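# Transfer ball between post cups and reseat the frame

## Task

Carry the ball into the cup on the opposite post, and return the frame to its proper spot resting on its supports. Both must stay in place without any robot holding them. Afterwards, open the grippers and pull the arms away.

## Robot and tools

Robots: four identical i2rt Big YAM arms named arm1, arm2, arm3 and arm4. Each has six revolute joints, a two-finger gripper and a wrist camera (arm1_cam_wrist to arm4_cam_wrist). Two fixed room cameras, cam_high and cam_low, are not attached to any arm. With joints 1 and 6 at 0 and the hand level and pointing ahead, the wrist camera rides on top of the hand looking toward the fingertips. Reach is roughly 1.0 m from the joint 1 axis. Joints move at different speeds, so the hand can sweep a wide, curved path between two postures.

Frames: one shared scene frame, origin on the floor, +z up. The hand point is midway between the fingertips; the hand's z axis runs along the fingers and its y axis is the direction the fingers open and close. Each arm's foot has its own pose, which is never printed. Camera calibration is given in OpenCV conventions (K in image pixels, T_world_to_cam in metres mapping scene frame to camera frame); room cameras may be off by a couple of degrees and several millimetres, and wrist camera poses are computed from reported joint angles, so joint errors add to their error.

execute_actions: argument "actions" is a list holding either one action object or nothing. An action is keyed by arm name; under each name goes "joints", a dict of absolute targets (not offsets) by joint name. Only named joints get new targets; all named motions start together and may finish at different times. Ranges and units: joint1_rad -2.879 to 2.879 rad (rotates the whole arm about its foot, positive counter-clockwise seen from above, 0 = the foot's facing direction); joint2_rad 0 to 3.141 rad (shoulder; 0 = upper arm roughly level pointing back, positive lifts it up and forward); joint3_rad 0 to 3.019 rad (elbow; 0 = folded, positive opens); joint4_rad -1.692 to 1.57 rad (hand pitch, positive tips fingers up); joint5_rad -1.57 to 1.57 rad (hand yaw, positive to the arm's right); joint6_rad -2.094 to 2.094 rad (hand roll, positive clockwise viewed from behind the hand); gripper_m 0 to 0.093 m (fingertip gap). Done-tolerances are about ±0.045, 0.14, 0.09, 0.055, 0.03, 0.035 rad and ±0.003 m. Grip force is capped near 50 to 62 N per pad. An unknown key or out-of-range number rejects the whole call with no motion. An empty list only returns state and images. Optional "cameras": list of camera names, or "all"; omitted or null gives all, [] gives none.

wait: "seconds" 0 to 10; commands nothing, returns state and images.

zoom_image: "camera" plus "region" [x0, y0, x1, y1] in pixels of that camera's most recent full image, top-left origin, at most 504 by 504. Room images are 896x504, wrist images 616x616.

finished_scene: "scene" is the integer number of the current scene. Irreversible; the result tells whether the goal was met and gives the next task if any.

Result lines: joint_positions (current angles and gripper gap); joint torques per arm joint in joint order (raw drive output with per-arm offset, scale and noise, nonzero even in free air, so treat as a rough hint); a pictures line naming the images in order. joint_status tells how each commanded motion ended: off_target (stopped short, may still be pushing), contact_stop or time_out (target dropped, holds where it stopped; a timed-out joint may keep pushing toward a target limited to 0.375, 0.375, 0.113, 0.225, 0.075, 0.3 rad from where it stands), not_followed (a self/inter-arm collision check held back that arm's joint targets, shown by a "joint command not followed" line with a cause; the gripper part still runs and the arm may retry those targets later). on_its_own lists what the arm is doing without this call's command; "held at" is the held target, not the actual position. limit_stop_at_motor_heat appears after a heat stop; resend the target. MOTOR HOT warns from 85 °C; an OVER-TEMPERATURE FAULT at 100 °C drops the arm and its gripper until cooled. If a result reports a stop, the remaining execute_actions, wait and finished_scene calls in that same reply are skipped.

Cautions: the arms keep pushing on contact and can push very hard; to relieve a joint still pushing, command its reported position. Tiny target changes may produce no motion. Joints carrying a load sag slowly, and holding loads heats motors, even while you are thinking, during which the robots keep their last command. A forceful squeeze between two robots fails the task, and a hard collision can; the clearance check can react late and ignores fingers, gripper housings and wrist cameras. No state line reports robot-to-robot contact. Objects touching robots do not count. Never let anything fall to the floor or leave the work area. Avoid drops, slips, slams and hard pushes. Loose objects may occasionally get a brief nudge from outside, so check they stay put. Arms act independently; one stalled arm does not pause the others. Finish with grippers open and arms moved away.

Each tool is called after "Emit:" in YAML: its name, and indented under it one key for each argument.

## Session

Emit:
execute_actions:
  actions: []

Scene clock: 0.00 s.
Joint torques (N m, as the arm reports them, + toward a larger angle): no reading
arm1.joint_positions: joint1_rad=+0.271 joint2_rad=+0.515 joint3_rad=+1.402 joint4_rad=-1.147 joint5_rad=+0.038 joint6_rad=+0.348 gripper_m=+0.094
arm1.joint_status: not commanded
arm1.hand: x=+1.2496 y=-0.0575 z=+1.3992 quat_wxyz=(-0.185, -0.794, +0.024, +0.578) (m; scene frame)
arm2.joint_positions: joint1_rad=-0.100 joint2_rad=+0.533 joint3_rad=+1.452 joint4_rad=-1.482 joint5_rad=-0.227 joint6_rad=-0.328 gripper_m=+0.095
arm2.joint_status: not commanded
arm2.hand: x=-0.6212 y=+1.1294 z=+1.3722 quat_wxyz=(-0.426, -0.288, -0.820, +0.252) (m; scene frame)
arm3.joint_positions: joint1_rad=+0.210 joint2_rad=+0.489 joint3_rad=+1.435 joint4_rad=-1.504 joint5_rad=+0.289 joint6_rad=-0.249 gripper_m=+0.094
arm3.joint_status: not commanded
arm3.hand: x=-0.6274 y=-1.1397 z=+1.3282 quat_wxyz=(-0.485, +0.524, -0.691, -0.112) (m; scene frame)
arm4.joint_positions: joint1_rad=+0.210 joint2_rad=+0.625 joint3_rad=+1.407 joint4_rad=-1.462 joint5_rad=-0.018 joint6_rad=-0.099 gripper_m=+0.095
arm4.joint_status: not commanded
arm4.hand: x=+0.6570 y=+1.0596 z=+1.3419 quat_wxyz=(-0.238, -0.708, -0.553, +0.368) (m; scene frame)
pictures: arm1_cam_wrist, arm2_cam_wrist, arm3_cam_wrist, arm4_cam_wrist, cam_high, cam_low
Images, in order (width x height): arm1_cam_wrist 616x616, arm2_cam_wrist 616x616, arm3_cam_wrist 616x616, arm4_cam_wrist 616x616, cam_high 896x504, cam_low 896x504.

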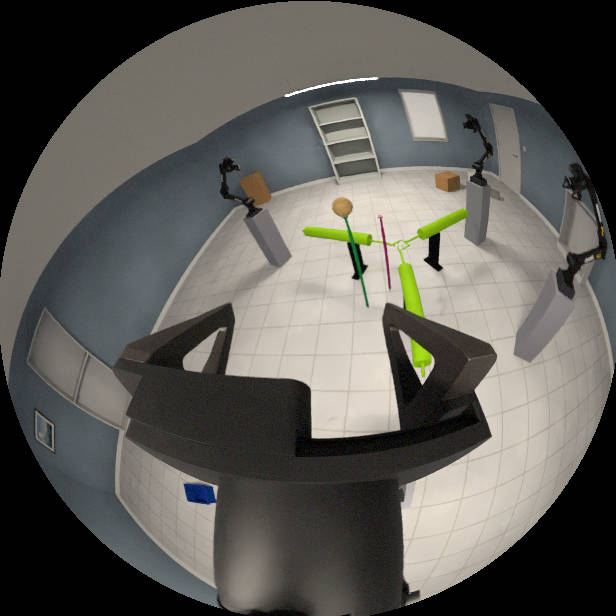

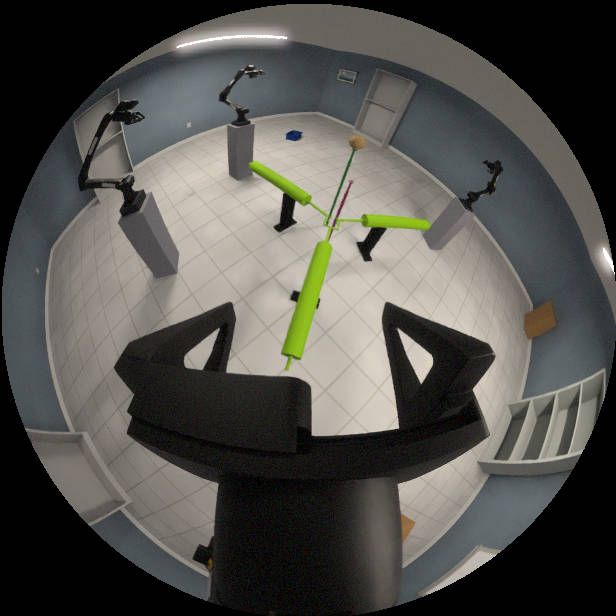

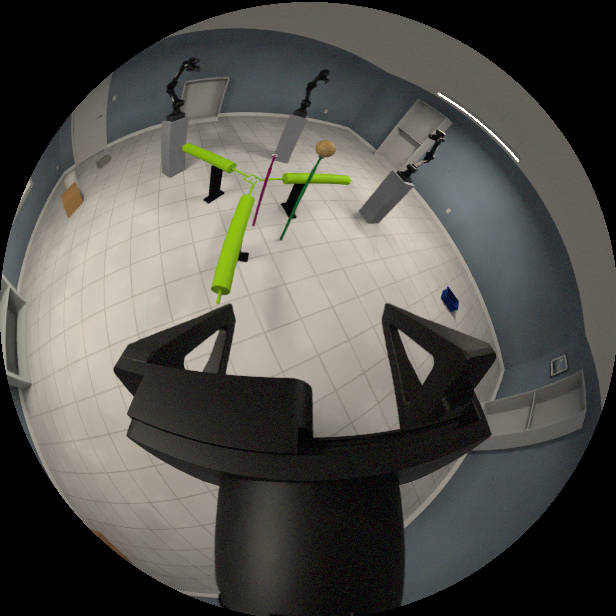

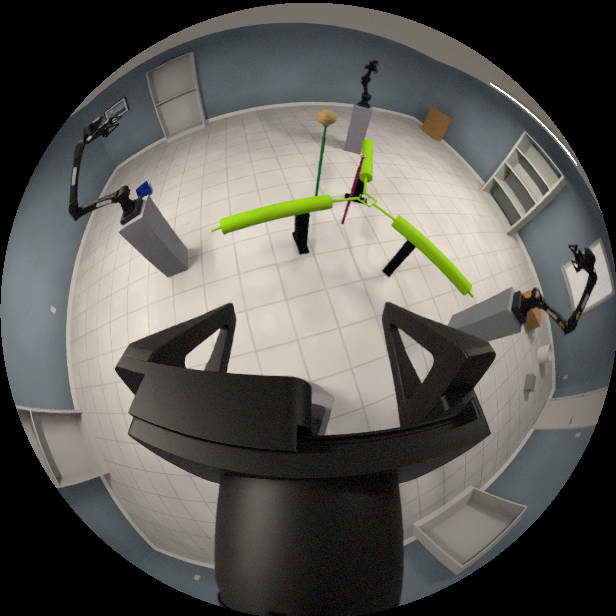

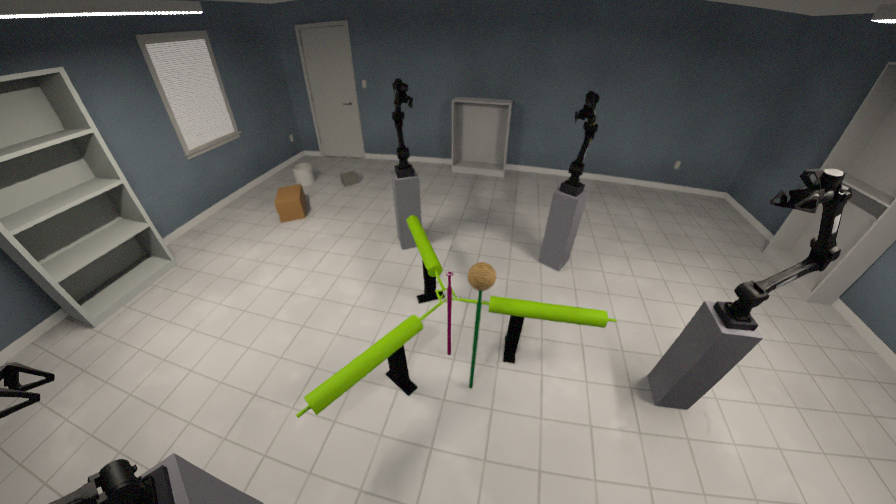

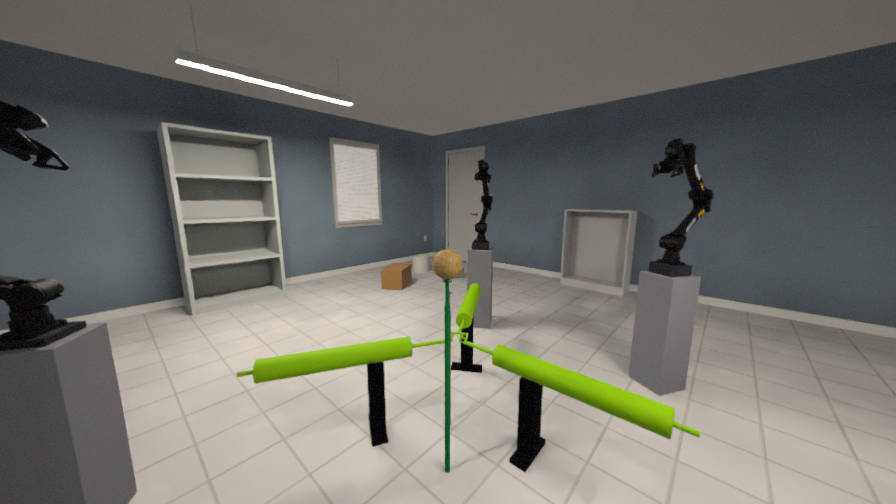

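Emit:
zoom_image:
  camera: "cam_high"
  region: [390, 240, 540, 340]

Emit:
zoom_image:
  camera: "arm4_cam_wrist"
  region: [300, 100, 440, 240]

Emit:
zoom_image:
  camera: "cam_low"
  region: [390, 240, 550, 400]

Emit:
zoom_image:
  camera: "arm1_cam_wrist"
  region: [320, 180, 460, 320]

Region (390, 240, 540, 340) of cam_high's 896x504 image, scaled by 3.360, with more detail than that image has.

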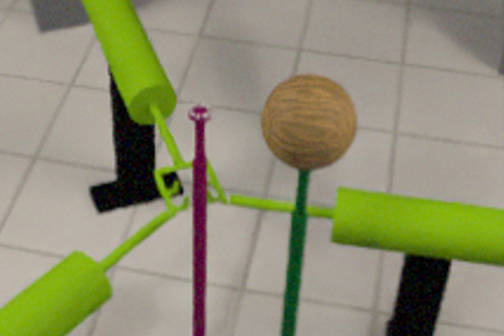

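Region (300, 100, 440, 240) of arm4_cam_wrist's 616x616 image, scaled by 3.600, with more detail than that image has.

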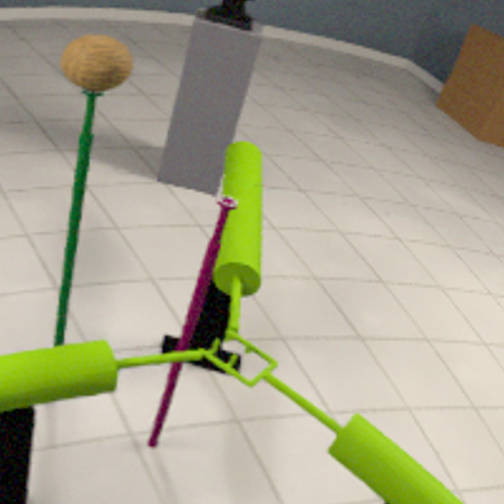

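Region (390, 240, 550, 400) of cam_low's 896x504 image, scaled by 3.150, with more detail than that image has.

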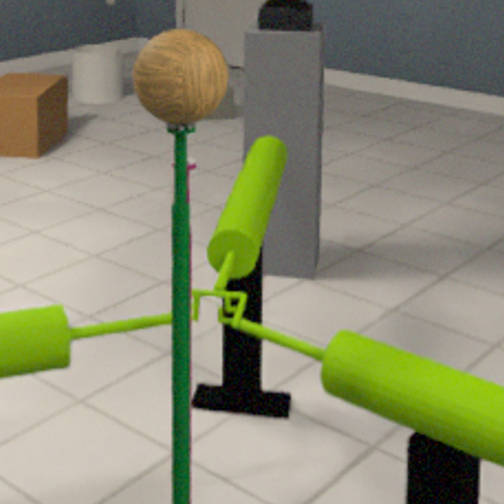

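Region (320, 180, 460, 320) of arm1_cam_wrist's 616x616 image, scaled by 3.600, with more detail than that image has.

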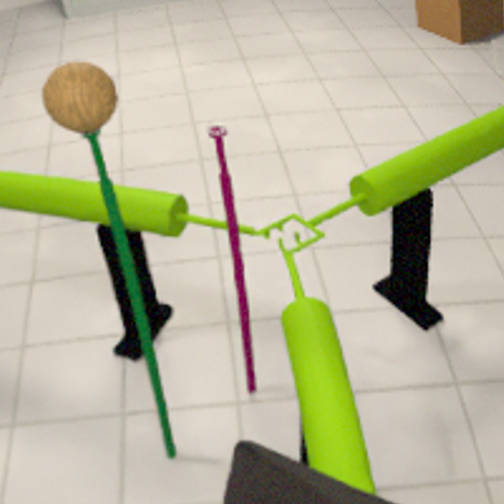

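Emit:
execute_actions:
  actions:
    - {"arm1":{"joints":{"joint1_rad":0,"joint2_rad":1.57,"joint3_rad":1.57,"joint4_rad":-1.57,"joint5_rad":0,"joint6_rad":0}},"arm2":{"joints":{"joint1_rad":0,"joint2_rad":1.57,"joint3_rad":0.8,"joint4_rad":-0.8,"joint5_rad":0,"joint6_rad":0}},"arm3":{"joints":{"joint1_rad":0,"joint2_rad":2.0,"joint3_rad":1.2,"joint4_rad":-0.77,"joint5_rad":0,"joint6_rad":0}},"arm4":{"joints":{"joint1_rad":0,"joint2_rad":1.57,"joint3_rad":1.57,"joint4_rad":0,"joint5_rad":0,"joint6_rad":0}}}

Emit:
execute_actions:
  actions:
    - {"arm1":{"joints":{"joint1_rad":-0.3}},"arm2":{"joints":{"joint1_rad":0.3}},"arm3":{"joints":{"joint1_rad":0.3}},"arm4":{"joints":{"joint4_rad":-1.0}}}
  cameras: []

Scene clock: 33.03 s.
Joint torques (N m, as the arm reports them, + toward a larger angle): arm1=[ -0.31 -14.55   9.1   -0.09  -0.29  -0.15] | arm2=[ 1.1  -7.74  7.58  1.02  0.07  0.12] | arm3=[ -3.   -15.66   5.81   0.85  -0.19   0.29] | arm4=[  0.19 -17.18  13.12   2.83   0.23   0.12]
arm1.joint_positions: joint1_rad=+0.004 joint2_rad=+1.576 joint3_rad=+1.552 joint4_rad=-1.554 joint5_rad=+0.003 joint6_rad=+0.007 gripper_m=+0.094
arm1.joint_status: all done
arm1.hand: x=+0.9772 y=-0.0239 z=+1.0424 quat_wxyz=(+0.001, -1.000, -0.023, -0.007) (m; scene frame)
arm2.joint_positions: joint1_rad=-0.012 joint2_rad=+1.556 joint3_rad=+0.787 joint4_rad=-0.820 joint5_rad=-0.005 joint6_rad=-0.013 gripper_m=+0.095
arm2.joint_status: all done
arm2.hand: x=-0.5474 y=+0.9496 z=+0.8175 quat_wxyz=(+0.002, -0.494, -0.869, -0.001) (m; scene frame)
arm3.joint_positions: joint1_rad=+0.012 joint2_rad=+1.992 joint3_rad=+1.188 joint4_rad=-0.778 joint5_rad=+0.002 joint6_rad=-0.017 gripper_m=+0.094
arm3.joint_status: all done
arm3.hand: x=-0.4588 y=-0.8311 z=+0.7056 quat_wxyz=(+0.003, +0.492, -0.871, +0.002) (m; scene frame)
arm4.joint_positions: joint1_rad=+0.003 joint2_rad=+1.567 joint3_rad=+1.555 joint4_rad=-0.026 joint5_rad=-0.003 joint6_rad=-0.010 gripper_m=+0.095
arm4.joint_status: all done
arm4.hand: x=+0.3482 y=+0.6570 z=+1.3243 quat_wxyz=(-0.336, -0.623, -0.349, +0.613) (m; scene frame)
pictures: arm1_cam_wrist, arm2_cam_wrist, arm3_cam_wrist, arm4_cam_wrist, cam_high, cam_low
camera_calibration (this result's frames):
arm1_cam_wrist: T_world_to_cam=[[-0.0497298, 0.998267, 0.0314768, 0.0345883], [0.799404, 0.0208908, 0.60043, -1.40125], [0.598732, 0.055022, -0.799057, 0.370306], [0, 0, 0, 1]] pos_world=[0.90017, -0.0256301, 1.13616]
arm2_cam_wrist: T_world_to_cam=[[-0.859781, -0.510607, 0.00754505, 0.00837983], [-0.404641, 0.690215, 0.59989, -1.36714], [-0.311516, 0.512721, -0.800047, 0.117535], [0, 0, 0, 1]] pos_world=[-0.50938, 0.887634, 0.914102]
arm3_cam_wrist: T_world_to_cam=[[0.853753, -0.520615, 0.00812907, -0.0491013], [-0.424237, -0.686481, 0.590564, -1.17373], [-0.301876, -0.507644, -0.80695, 0.130126], [0, 0, 0, 1]] pos_world=[-0.416739, -0.765251, 0.798568]
arm4_cam_wrist: T_world_to_cam=[[-0.849188, 0.528087, -0.00186253, -0.0458378], [0.315107, 0.503869, -0.804253, 0.633452], [-0.423777, -0.683549, -0.594284, 1.50448], [0, 0, 0, 1]] pos_world=[0.399036, 0.733418, 1.40346]
Images, in order (width x height): arm1_cam_wrist 616x616, arm2_cam_wrist 616x616, arm3_cam_wrist 616x616, arm4_cam_wrist 616x616, cam_high 896x504, cam_low 896x504.

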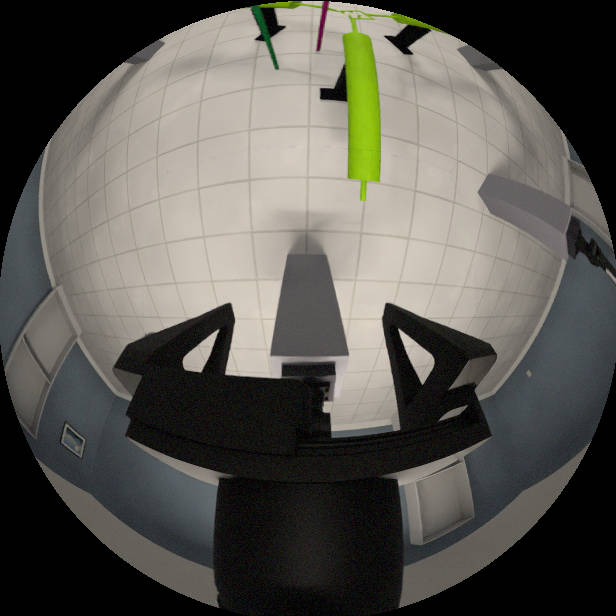

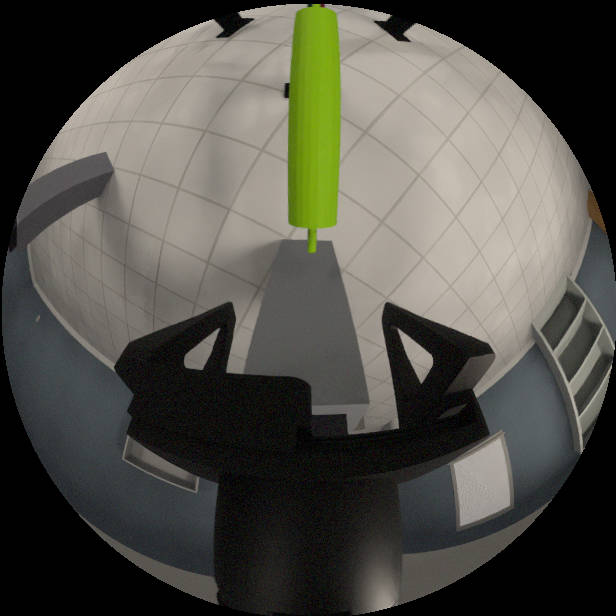

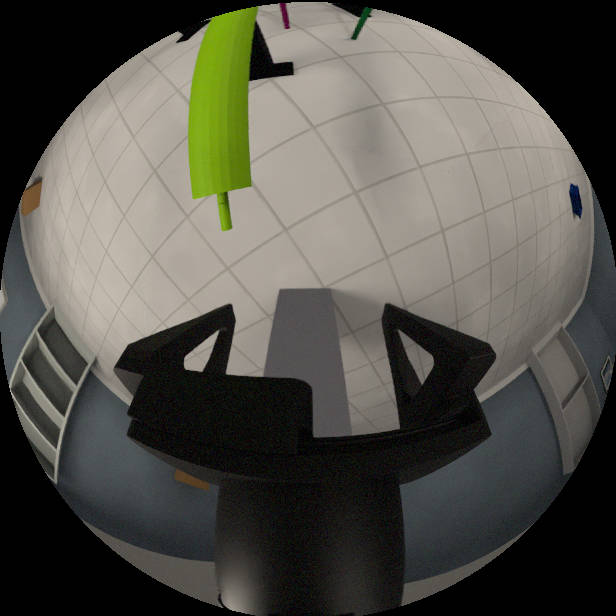

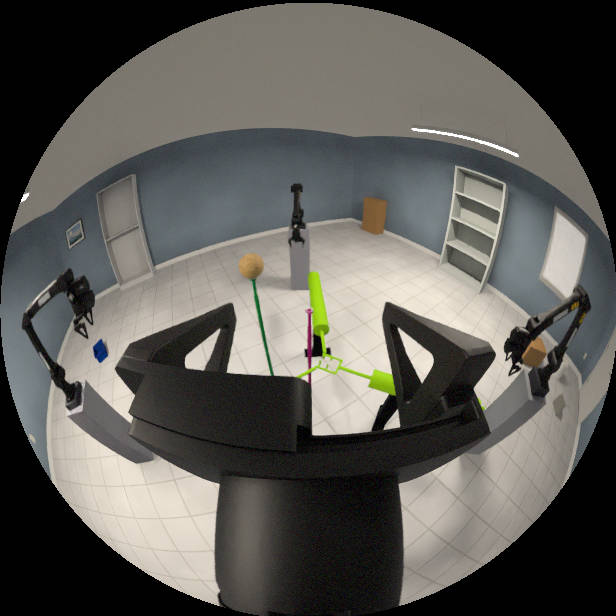

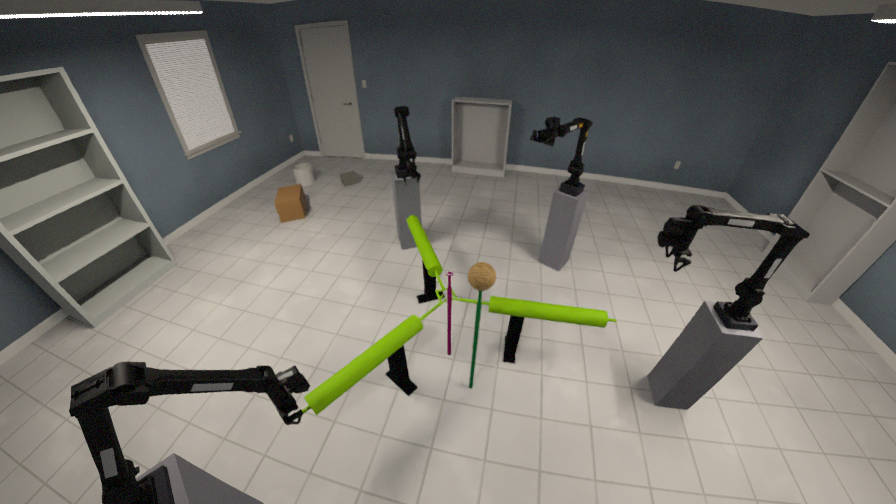

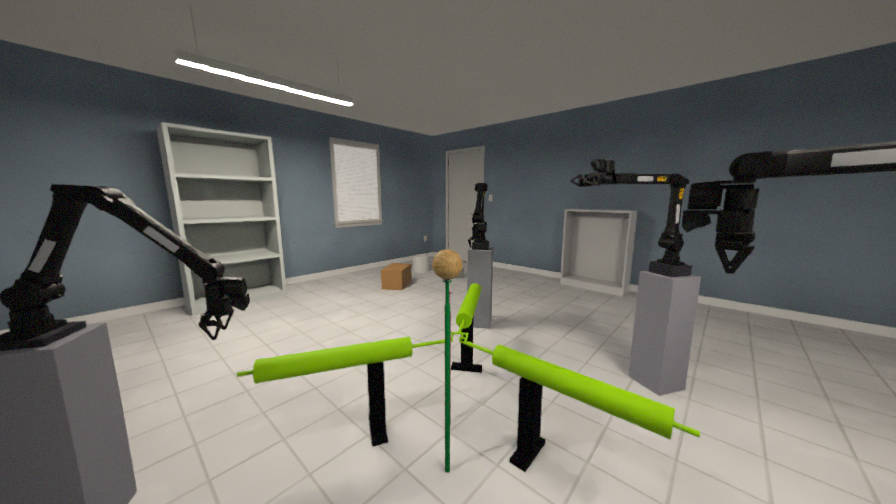

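Scene clock: 34.57 s.
Joint torques (N m, as the arm reports them, + toward a larger angle): arm1=[  0.21 -14.51   9.11  -0.09  -0.2   -0.13] | arm2=[ 0.36 -7.58  7.6   0.98 -0.05  0.1 ] | arm3=[ -2.76 -16.02   5.85   0.86  -0.02   0.28] | arm4=[  0.16 -16.64  12.52   0.85   0.23   0.13]
arm1.joint_positions: joint1_rad=-0.302 joint2_rad=+1.576 joint3_rad=+1.552 joint4_rad=-1.554 joint5_rad=+0.000 joint6_rad=+0.006 gripper_m=+0.094
arm1.joint_status: all done
arm1.hand: x=+0.9919 y=+0.1190 z=+1.0425 quat_wxyz=(+0.000, -0.992, +0.130, -0.007) (m; scene frame)
arm2.joint_positions: joint1_rad=+0.302 joint2_rad=+1.556 joint3_rad=+0.787 joint4_rad=-0.820 joint5_rad=-0.002 joint6_rad=-0.012 gripper_m=+0.095
arm2.joint_status: all done
arm2.hand: x=-0.4619 y=+1.0190 z=+0.8167 quat_wxyz=(+0.005, -0.353, -0.936, +0.002) (m; scene frame)
arm3.joint_positions: joint1_rad=+0.310 joint2_rad=+1.992 joint3_rad=+1.188 joint4_rad=-0.777 joint5_rad=-0.002 joint6_rad=-0.015 gripper_m=+0.094
arm3.joint_status: all done
arm3.hand: x=-0.5957 y=-0.7712 z=+0.7059 quat_wxyz=(+0.003, +0.615, -0.788, +0.000) (m; scene frame)
arm4.joint_positions: joint1_rad=+0.003 joint2_rad=+1.567 joint3_rad=+1.555 joint4_rad=-0.982 joint5_rad=-0.003 joint6_rad=-0.010 gripper_m=+0.095
arm4.joint_status: all done
arm4.hand: x=+0.4060 y=+0.7485 z=+1.1258 quat_wxyz=(-0.142, -0.834, -0.467, +0.256) (m; scene frame)
pictures: none
No camera images: the call's "cameras" was empty. Leave "cameras" out to get every camera's image.

Emit:
execute_actions:
  actions:
    - {"arm1":{"joints":{"joint2_rad":2.2}},"arm2":{"joints":{"joint2_rad":1.0}},"arm3":{"joints":{"joint3_rad":1.8}},"arm4":{"joints":{"joint3_rad":2.2}}}
  cameras: []

Emit:
execute_actions:
  actions:
    - {"arm1":{"joints":{"joint3_rad":2.1}},"arm2":{"joints":{"joint3_rad":1.4}},"arm3":{"joints":{"joint2_rad":1.4}},"arm4":{"joints":{"joint2_rad":2.2}}}
  cameras: ["arm4_cam_wrist"]

Scene clock: 56.53 s.
Joint torques (N m, as the arm reports them, + toward a larger angle): arm1=[  0.06 -21.3    6.44  -1.2   -0.2   -0.13] | arm2=[ 0.6  -4.41 10.9   1.86 -0.03  0.1 ] | arm3=[ -3.01 -19.9   10.38   1.74  -0.01   0.28] | arm4=[  0.24 -15.08  13.46   1.63   0.23   0.13]
arm1.joint_positions: joint1_rad=-0.302 joint2_rad=+2.216 joint3_rad=+1.555 joint4_rad=-1.557 joint5_rad=+0.000 joint6_rad=+0.006 gripper_m=+0.094
arm1.joint_status: all done
arm1.hand: x=+1.0081 y=+0.1153 z=+0.7502 quat_wxyz=(-0.039, -0.939, +0.123, -0.319) (m; scene frame)
arm2.joint_positions: joint1_rad=+0.302 joint2_rad=+0.997 joint3_rad=+0.787 joint4_rad=-0.820 joint5_rad=-0.002 joint6_rad=-0.012 gripper_m=+0.095
arm2.joint_status: all done
arm2.hand: x=-0.4478 y=+1.0089 z=+1.0130 quat_wxyz=(-0.252, -0.338, -0.901, +0.102) (m; scene frame)
arm3.joint_positions: joint1_rad=+0.310 joint2_rad=+1.992 joint3_rad=+1.760 joint4_rad=-0.773 joint5_rad=-0.002 joint6_rad=-0.015 gripper_m=+0.094
arm3.joint_status: all done
arm3.hand: x=-0.5335 y=-0.5393 z=+0.9326 quat_wxyz=(-0.224, +0.590, -0.757, -0.171) (m; scene frame)
arm4.joint_positions: joint1_rad=+0.003 joint2_rad=+1.567 joint3_rad=+2.162 joint4_rad=-0.990 joint5_rad=-0.003 joint6_rad=-0.010 gripper_m=+0.095
arm4.joint_status: all done
arm4.hand: x=+0.3943 y=+0.7303 z=+1.4563 quat_wxyz=(-0.271, -0.722, -0.404, +0.493) (m; scene frame)
pictures: none
No camera images: the call's "cameras" was empty. Leave "cameras" out to get every camera's image.

Scene clock: 58.53 s.
Joint torques (N m, as the arm reports them, + toward a larger angle): arm1=[  0.11 -22.93   9.84  -0.15  -0.2   -0.13] | arm2=[ 0.55 -4.51 13.73  2.3  -0.03  0.1 ] | arm3=[ -2.94 -11.87   8.91   2.35  -0.02   0.28] | arm4=[  0.2  -26.56  13.81   1.1    0.23   0.12]
arm1.joint_positions: joint1_rad=-0.302 joint2_rad=+2.198 joint3_rad=+2.069 joint4_rad=-1.559 joint5_rad=+0.000 joint6_rad=+0.006 gripper_m=+0.094
arm1.joint_status: all done
arm1.hand: x=+0.8211 y=+0.1636 z=+0.8910 quat_wxyz=(-0.007, -0.990, +0.130, -0.061) (m; scene frame)
arm2.joint_positions: joint1_rad=+0.302 joint2_rad=+0.997 joint3_rad=+1.357 joint4_rad=-0.818 joint5_rad=-0.002 joint6_rad=-0.012 gripper_m=+0.095
arm2.joint_status: all done
arm2.hand: x=-0.3903 y=+0.9612 z=+1.3297 quat_wxyz=(-0.495, -0.296, -0.793, +0.196) (m; scene frame)
arm3.joint_positions: joint1_rad=+0.310 joint2_rad=+1.403 joint3_rad=+1.785 joint4_rad=-0.772 joint5_rad=-0.002 joint6_rad=-0.015 gripper_m=+0.094
arm3.joint_status: all done
arm3.hand: x=-0.5683 y=-0.6716 z=+1.3433 quat_wxyz=(-0.445, +0.510, -0.654, -0.338) (m; scene frame)
arm4.joint_positions: joint1_rad=+0.003 joint2_rad=+2.190 joint3_rad=+2.170 joint4_rad=-0.990 joint5_rad=-0.003 joint6_rad=-0.010 gripper_m=+0.095
arm4.joint_status: all done
arm4.hand: x=+0.2958 y=+0.5733 z=+1.0143 quat_wxyz=(-0.138, -0.837, -0.468, +0.249) (m; scene frame)
pictures: arm4_cam_wrist
camera_calibration (this result's frames):
arm4_cam_wrist: T_world_to_cam=[[-0.847425, 0.530888, -0.00542363, -0.0452694], [0.530357, 0.846958, 0.0371897, -0.670986], [0.0243371, 0.028639, -0.999294, 1.11077], [0, 0, 0, 1]] pos_world=[0.290467, 0.560519, 1.13469]
Images, in order (width x height): arm4_cam_wrist 616x616.

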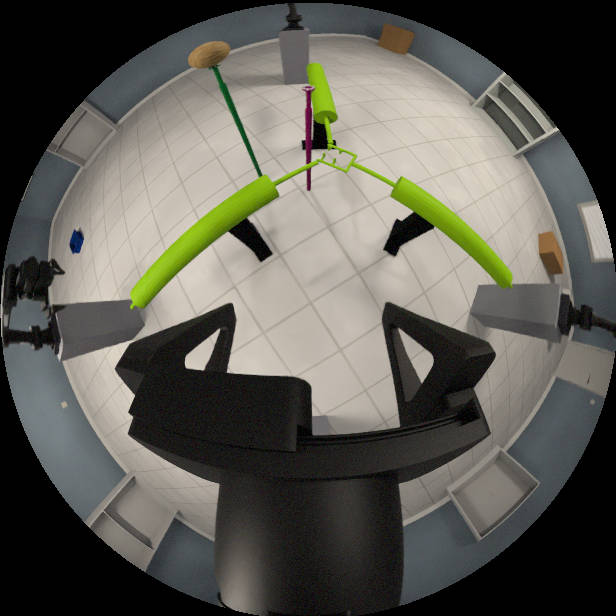

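Emit:
execute_actions:
  actions:
    - {"arm1":{"joints":{"joint1_rad":-0.37,"joint2_rad":2.393,"joint3_rad":1.356,"joint4_rad":-0.543,"joint6_rad":-0.344}},"arm2":{"joints":{"joint1_rad":-0.06,"joint2_rad":2.332,"joint3_rad":0.586,"joint4_rad":0.166,"joint6_rad":-0.067}},"arm3":{"joints":{"joint1_rad":0.272,"joint2_rad":2.381,"joint3_rad":1.38,"joint4_rad":-0.579,"joint6_rad":0.2}},"arm4":{"joints":{"joint2_rad":1.7,"joint3_rad":1.5,"joint4_rad":0.3}}}

Scene clock: 80.97 s.
Joint torques (N m, as the arm reports them, + toward a larger angle): arm1=[  0.25 -21.49   3.88   0.95  -0.24  -0.15] | arm2=[ 0.97 -8.98 -1.24  1.11 -0.06 -0.11] | arm3=[ -3.1  -18.77   5.52   0.59  -0.01   0.3 ] | arm4=[  0.2  -20.4   11.19   2.94   0.23   0.13]
arm1.joint_positions: joint1_rad=-0.374 joint2_rad=+2.411 joint3_rad=+1.357 joint4_rad=-0.559 joint5_rad=+0.000 joint6_rad=-0.337 gripper_m=+0.094
arm1.joint_status: all done
arm1.hand: x=+0.9520 y=+0.1693 z=+0.5428 quat_wxyz=(-0.007, -1.000, -0.006, -0.023) (m; scene frame)
arm2.joint_positions: joint1_rad=-0.067 joint2_rad=+2.321 joint3_rad=+0.581 joint4_rad=+0.146 joint5_rad=-0.001 joint6_rad=-0.054 gripper_m=+0.095
arm2.joint_status: all done
arm2.hand: x=-0.6073 y=+1.0204 z=+0.5564 quat_wxyz=(+0.005, -0.500, -0.866, -0.001) (m; scene frame)
arm3.joint_positions: joint1_rad=+0.283 joint2_rad=+2.377 joint3_rad=+1.352 joint4_rad=-0.582 joint5_rad=-0.002 joint6_rad=+0.183 gripper_m=+0.094
arm3.joint_status: all done
arm3.hand: x=-0.5739 y=-0.7449 z=+0.5503 quat_wxyz=(+0.013, +0.523, -0.852, +0.009) (m; scene frame)
arm4.joint_positions: joint1_rad=+0.003 joint2_rad=+1.707 joint3_rad=+1.504 joint4_rad=+0.271 joint5_rad=-0.003 joint6_rad=-0.010 gripper_m=+0.095
arm4.joint_status: all done
arm4.hand: x=+0.3243 y=+0.6188 z=+1.2656 quat_wxyz=(-0.354, -0.590, -0.331, +0.646) (m; scene frame)
pictures: arm1_cam_wrist, arm2_cam_wrist, arm3_cam_wrist, arm4_cam_wrist, cam_high, cam_low
camera_calibration (this result's frames):
arm1_cam_wrist: T_world_to_cam=[[-0.0160057, 0.999754, 0.0153286, -0.167398], [0.779386, 0.00287137, 0.626537, -1.07722], [0.626339, 0.0219751, -0.779241, -0.0558724], [0, 0, 0, 1]] pos_world=[0.871884, 0.171677, 0.633944]
arm2_cam_wrist: T_world_to_cam=[[-0.866863, -0.498451, 0.00977079, -0.0229772], [-0.392249, 0.693999, 0.603743, -1.28214], [-0.307718, 0.51953, -0.797119, -0.152625], [0, 0, 0, 1]] pos_world=[-0.569802, 0.957646, 0.652649]
arm3_cam_wrist: T_world_to_cam=[[0.888589, -0.45856, 0.0114916, 0.159696], [-0.369722, -0.701162, 0.609654, -1.06181], [-0.271505, -0.545981, -0.792584, -0.00524214], [0, 0, 0, 1]] pos_world=[-0.535902, -0.674133, 0.641347]
arm4_cam_wrist: T_world_to_cam=[[-0.84925, 0.52799, -0.00132281, -0.0467467], [0.268035, 0.428962, -0.862641, 0.748594], [-0.454898, -0.732952, -0.505815, 1.36208], [0, 0, 0, 1]] pos_world=[0.379258, 0.701902, 1.33467]
Images, in order (width x height): arm1_cam_wrist 616x616, arm2_cam_wrist 616x616, arm3_cam_wrist 616x616, arm4_cam_wrist 616x616, cam_high 896x504, cam_low 896x504.

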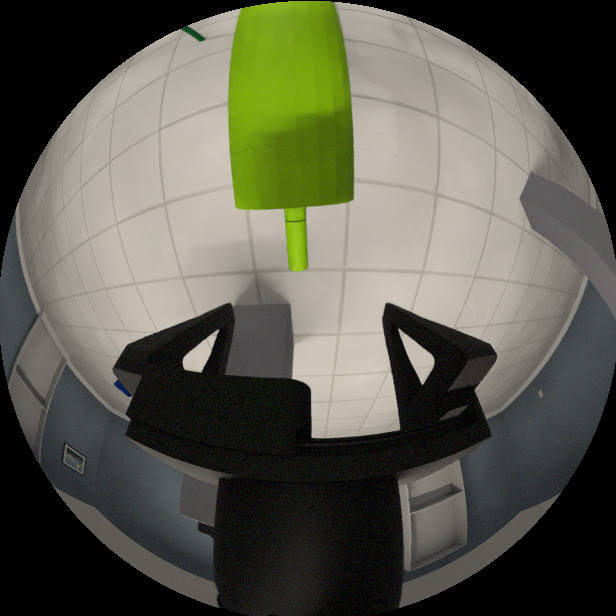

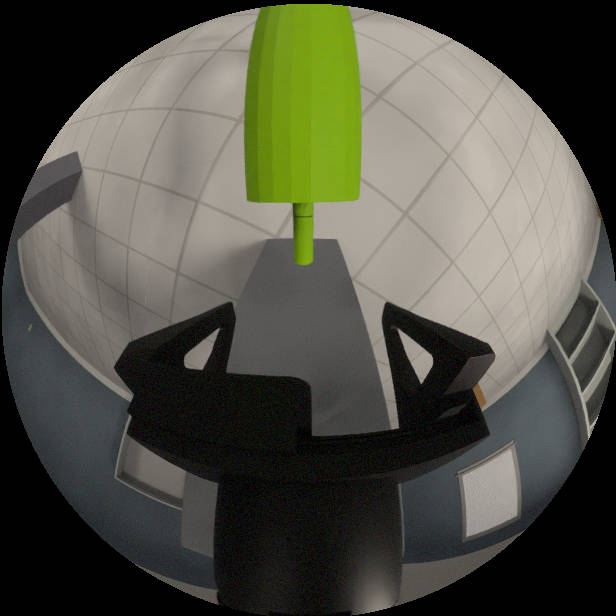

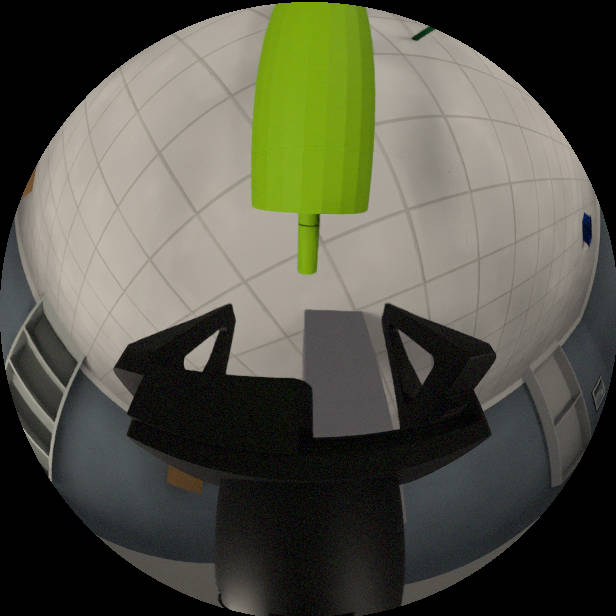

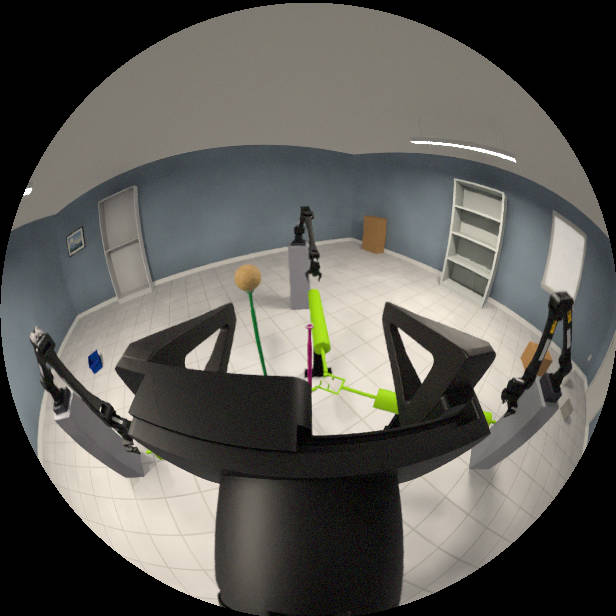

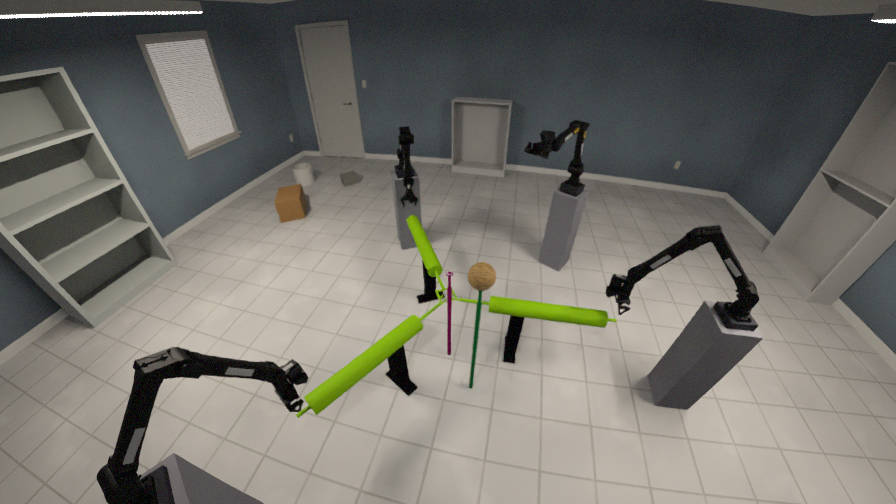

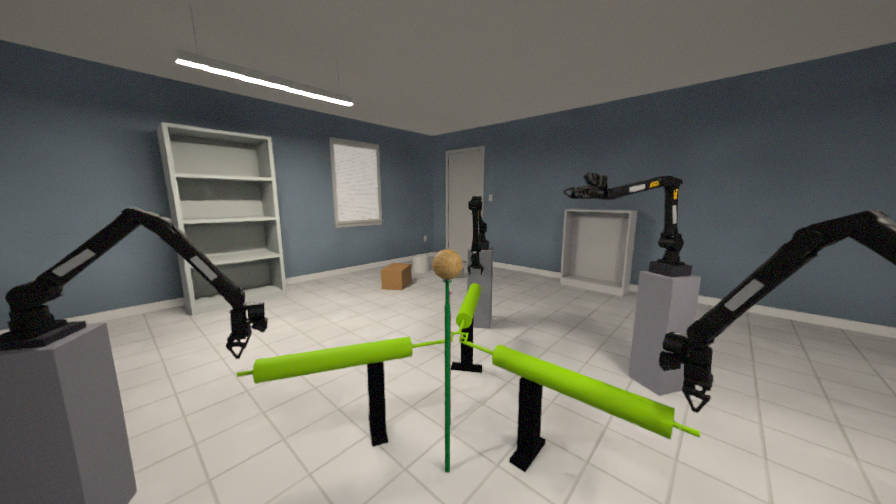

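Emit:
execute_actions:
  actions:
    - {"arm1":{"joints":{"joint1_rad":-0.348,"joint2_rad":2.636,"joint3_rad":1.48,"joint4_rad":-0.37,"joint6_rad":-0.33}},"arm2":{"joints":{"joint1_rad":-0.047,"joint2_rad":2.72,"joint3_rad":0.815,"joint4_rad":0.35}},"arm3":{"joints":{"joint2_rad":2.638,"joint3_rad":1.51,"joint4_rad":-0.41,"joint6_rad":0.23}},"arm4":{"joints":{"joint2_rad":1.5,"joint3_rad":0.8,"joint4_rad":0.3}}}

Scene clock: 93.53 s.
Joint torques (N m, as the arm reports them, + toward a larger angle): arm1=[ -0.61 -15.93   3.79   0.98   0.49  -0.1 ] | arm2=[ 1.52 -0.8   0.    0.65  1.02 -0.15] | arm3=[ -2.49 -14.47   3.76   0.84  -0.79   0.31] | arm4=[  0.22 -14.67   9.95   2.42   0.23   0.13]
arm1.joint_positions: joint1_rad=-0.340 joint2_rad=+2.568 joint3_rad=+1.483 joint4_rad=-0.379 joint5_rad=-0.016 joint6_rad=-0.328 gripper_m=+0.094
arm1.joint_status: all done
arm1.hand: x=+0.8944 y=+0.1648 z=+0.4846 quat_wxyz=(+0.009, -0.999, -0.019, +0.050) (m; scene frame)
arm2.joint_positions: joint1_rad=-0.063 joint2_rad=+2.559 joint3_rad=+0.798 joint4_rad=+0.353 joint5_rad=-0.030 joint6_rad=-0.051 gripper_m=+0.095
arm2.joint_status: joint2_rad time_out (moved +0.238 of +0.399); the others done
arm2.on_its_own: joint2_rad reads +2.559 and still pushes toward +2.720 since a time_out
arm2.hand: x=-0.5640 y=+0.9481 z=+0.4831 quat_wxyz=(-0.080, -0.496, -0.864, +0.037) (m; scene frame)
arm3.joint_positions: joint1_rad=+0.277 joint2_rad=+2.561 joint3_rad=+1.513 joint4_rad=-0.412 joint5_rad=+0.017 joint6_rad=+0.211 gripper_m=+0.094
arm3.joint_status: all done
arm3.hand: x=-0.5499 y=-0.6875 z=+0.4849 quat_wxyz=(-0.048, +0.507, -0.860, -0.033) (m; scene frame)
arm4.joint_positions: joint1_rad=+0.003 joint2_rad=+1.513 joint3_rad=+0.793 joint4_rad=+0.285 joint5_rad=-0.003 joint6_rad=-0.010 gripper_m=+0.095
arm4.joint_status: all done
arm4.hand: x=+0.4188 y=+0.7688 z=+0.9833 quat_wxyz=(-0.263, -0.731, -0.410, +0.478) (m; scene frame)
pictures: arm1_cam_wrist, arm2_cam_wrist, arm3_cam_wrist, arm4_cam_wrist, cam_high, cam_low
camera_calibration (this result's frames):
arm1_cam_wrist: T_world_to_cam=[[-0.0371385, 0.998129, 0.0485786, -0.159914], [0.862881, 0.00751094, 0.505351, -1.01251], [0.50404, 0.0606855, -0.861545, 0.0777845], [0, 0, 0, 1]] pos_world=[0.828529, 0.162499, 0.586455]
arm2_cam_wrist: T_world_to_cam=[[-0.864639, -0.502302, -0.00958584, -0.00648411], [-0.453437, 0.772027, 0.445387, -1.20269], [-0.216318, 0.389446, -0.895287, 0.0622083], [0, 0, 0, 1]] pos_world=[-0.537492, 0.901021, 0.591292]
arm3_cam_wrist: T_world_to_cam=[[0.871494, -0.490406, -0.000980493, 0.140176], [-0.427844, -0.761291, 0.487222, -0.986754], [-0.239683, -0.424191, -0.873278, 0.121176], [0, 0, 0, 1]] pos_world=[-0.515296, -0.631062, 0.586726]
arm4_cam_wrist: T_world_to_cam=[[-0.848701, 0.52886, -0.00369989, -0.044626], [0.455846, 0.727948, -0.512148, -0.237766], [-0.268161, -0.436348, -0.858889, 1.4132], [0, 0, 0, 1]] pos_world=[0.449476, 0.813328, 1.09184]
Images, in order (width x height): arm1_cam_wrist 616x616, arm2_cam_wrist 616x616, arm3_cam_wrist 616x616, arm4_cam_wrist 616x616, cam_high 896x504, cam_low 896x504.

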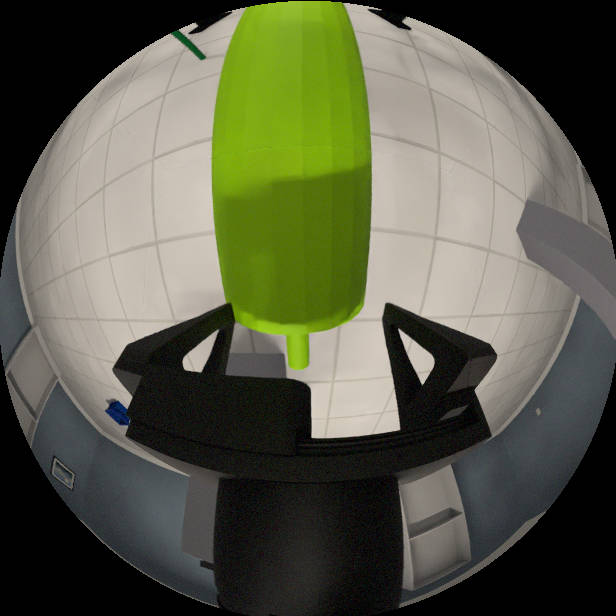

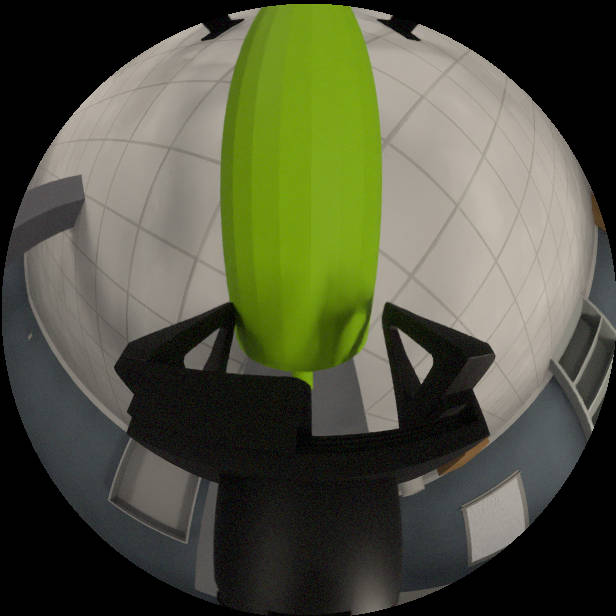

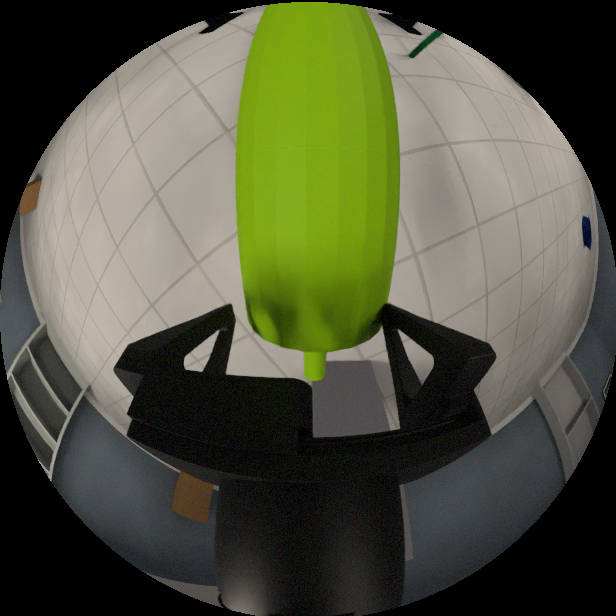

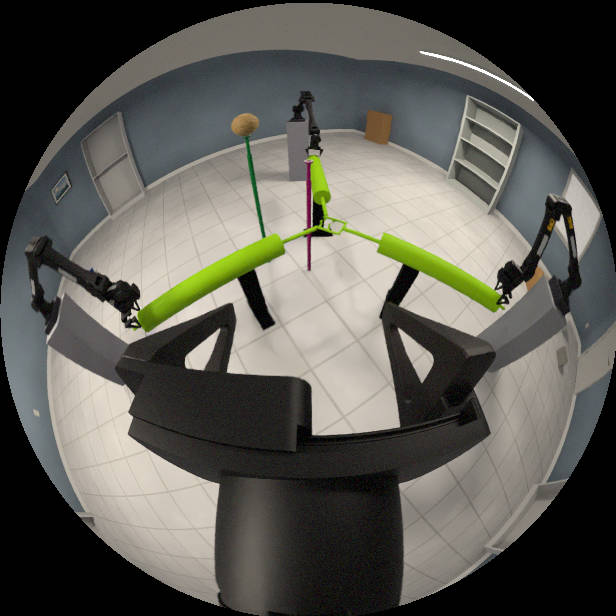

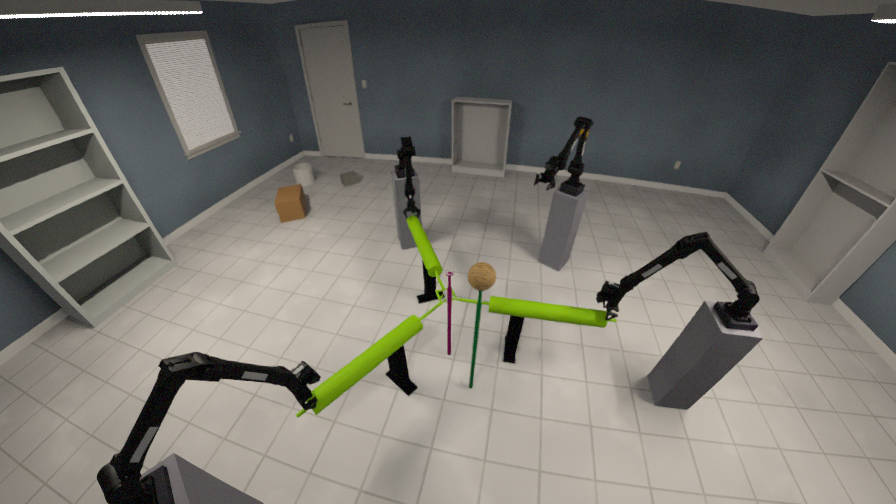

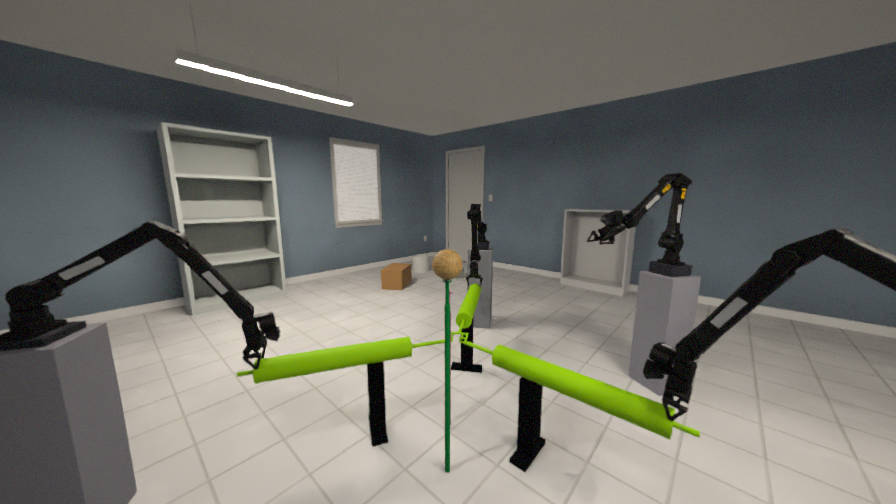

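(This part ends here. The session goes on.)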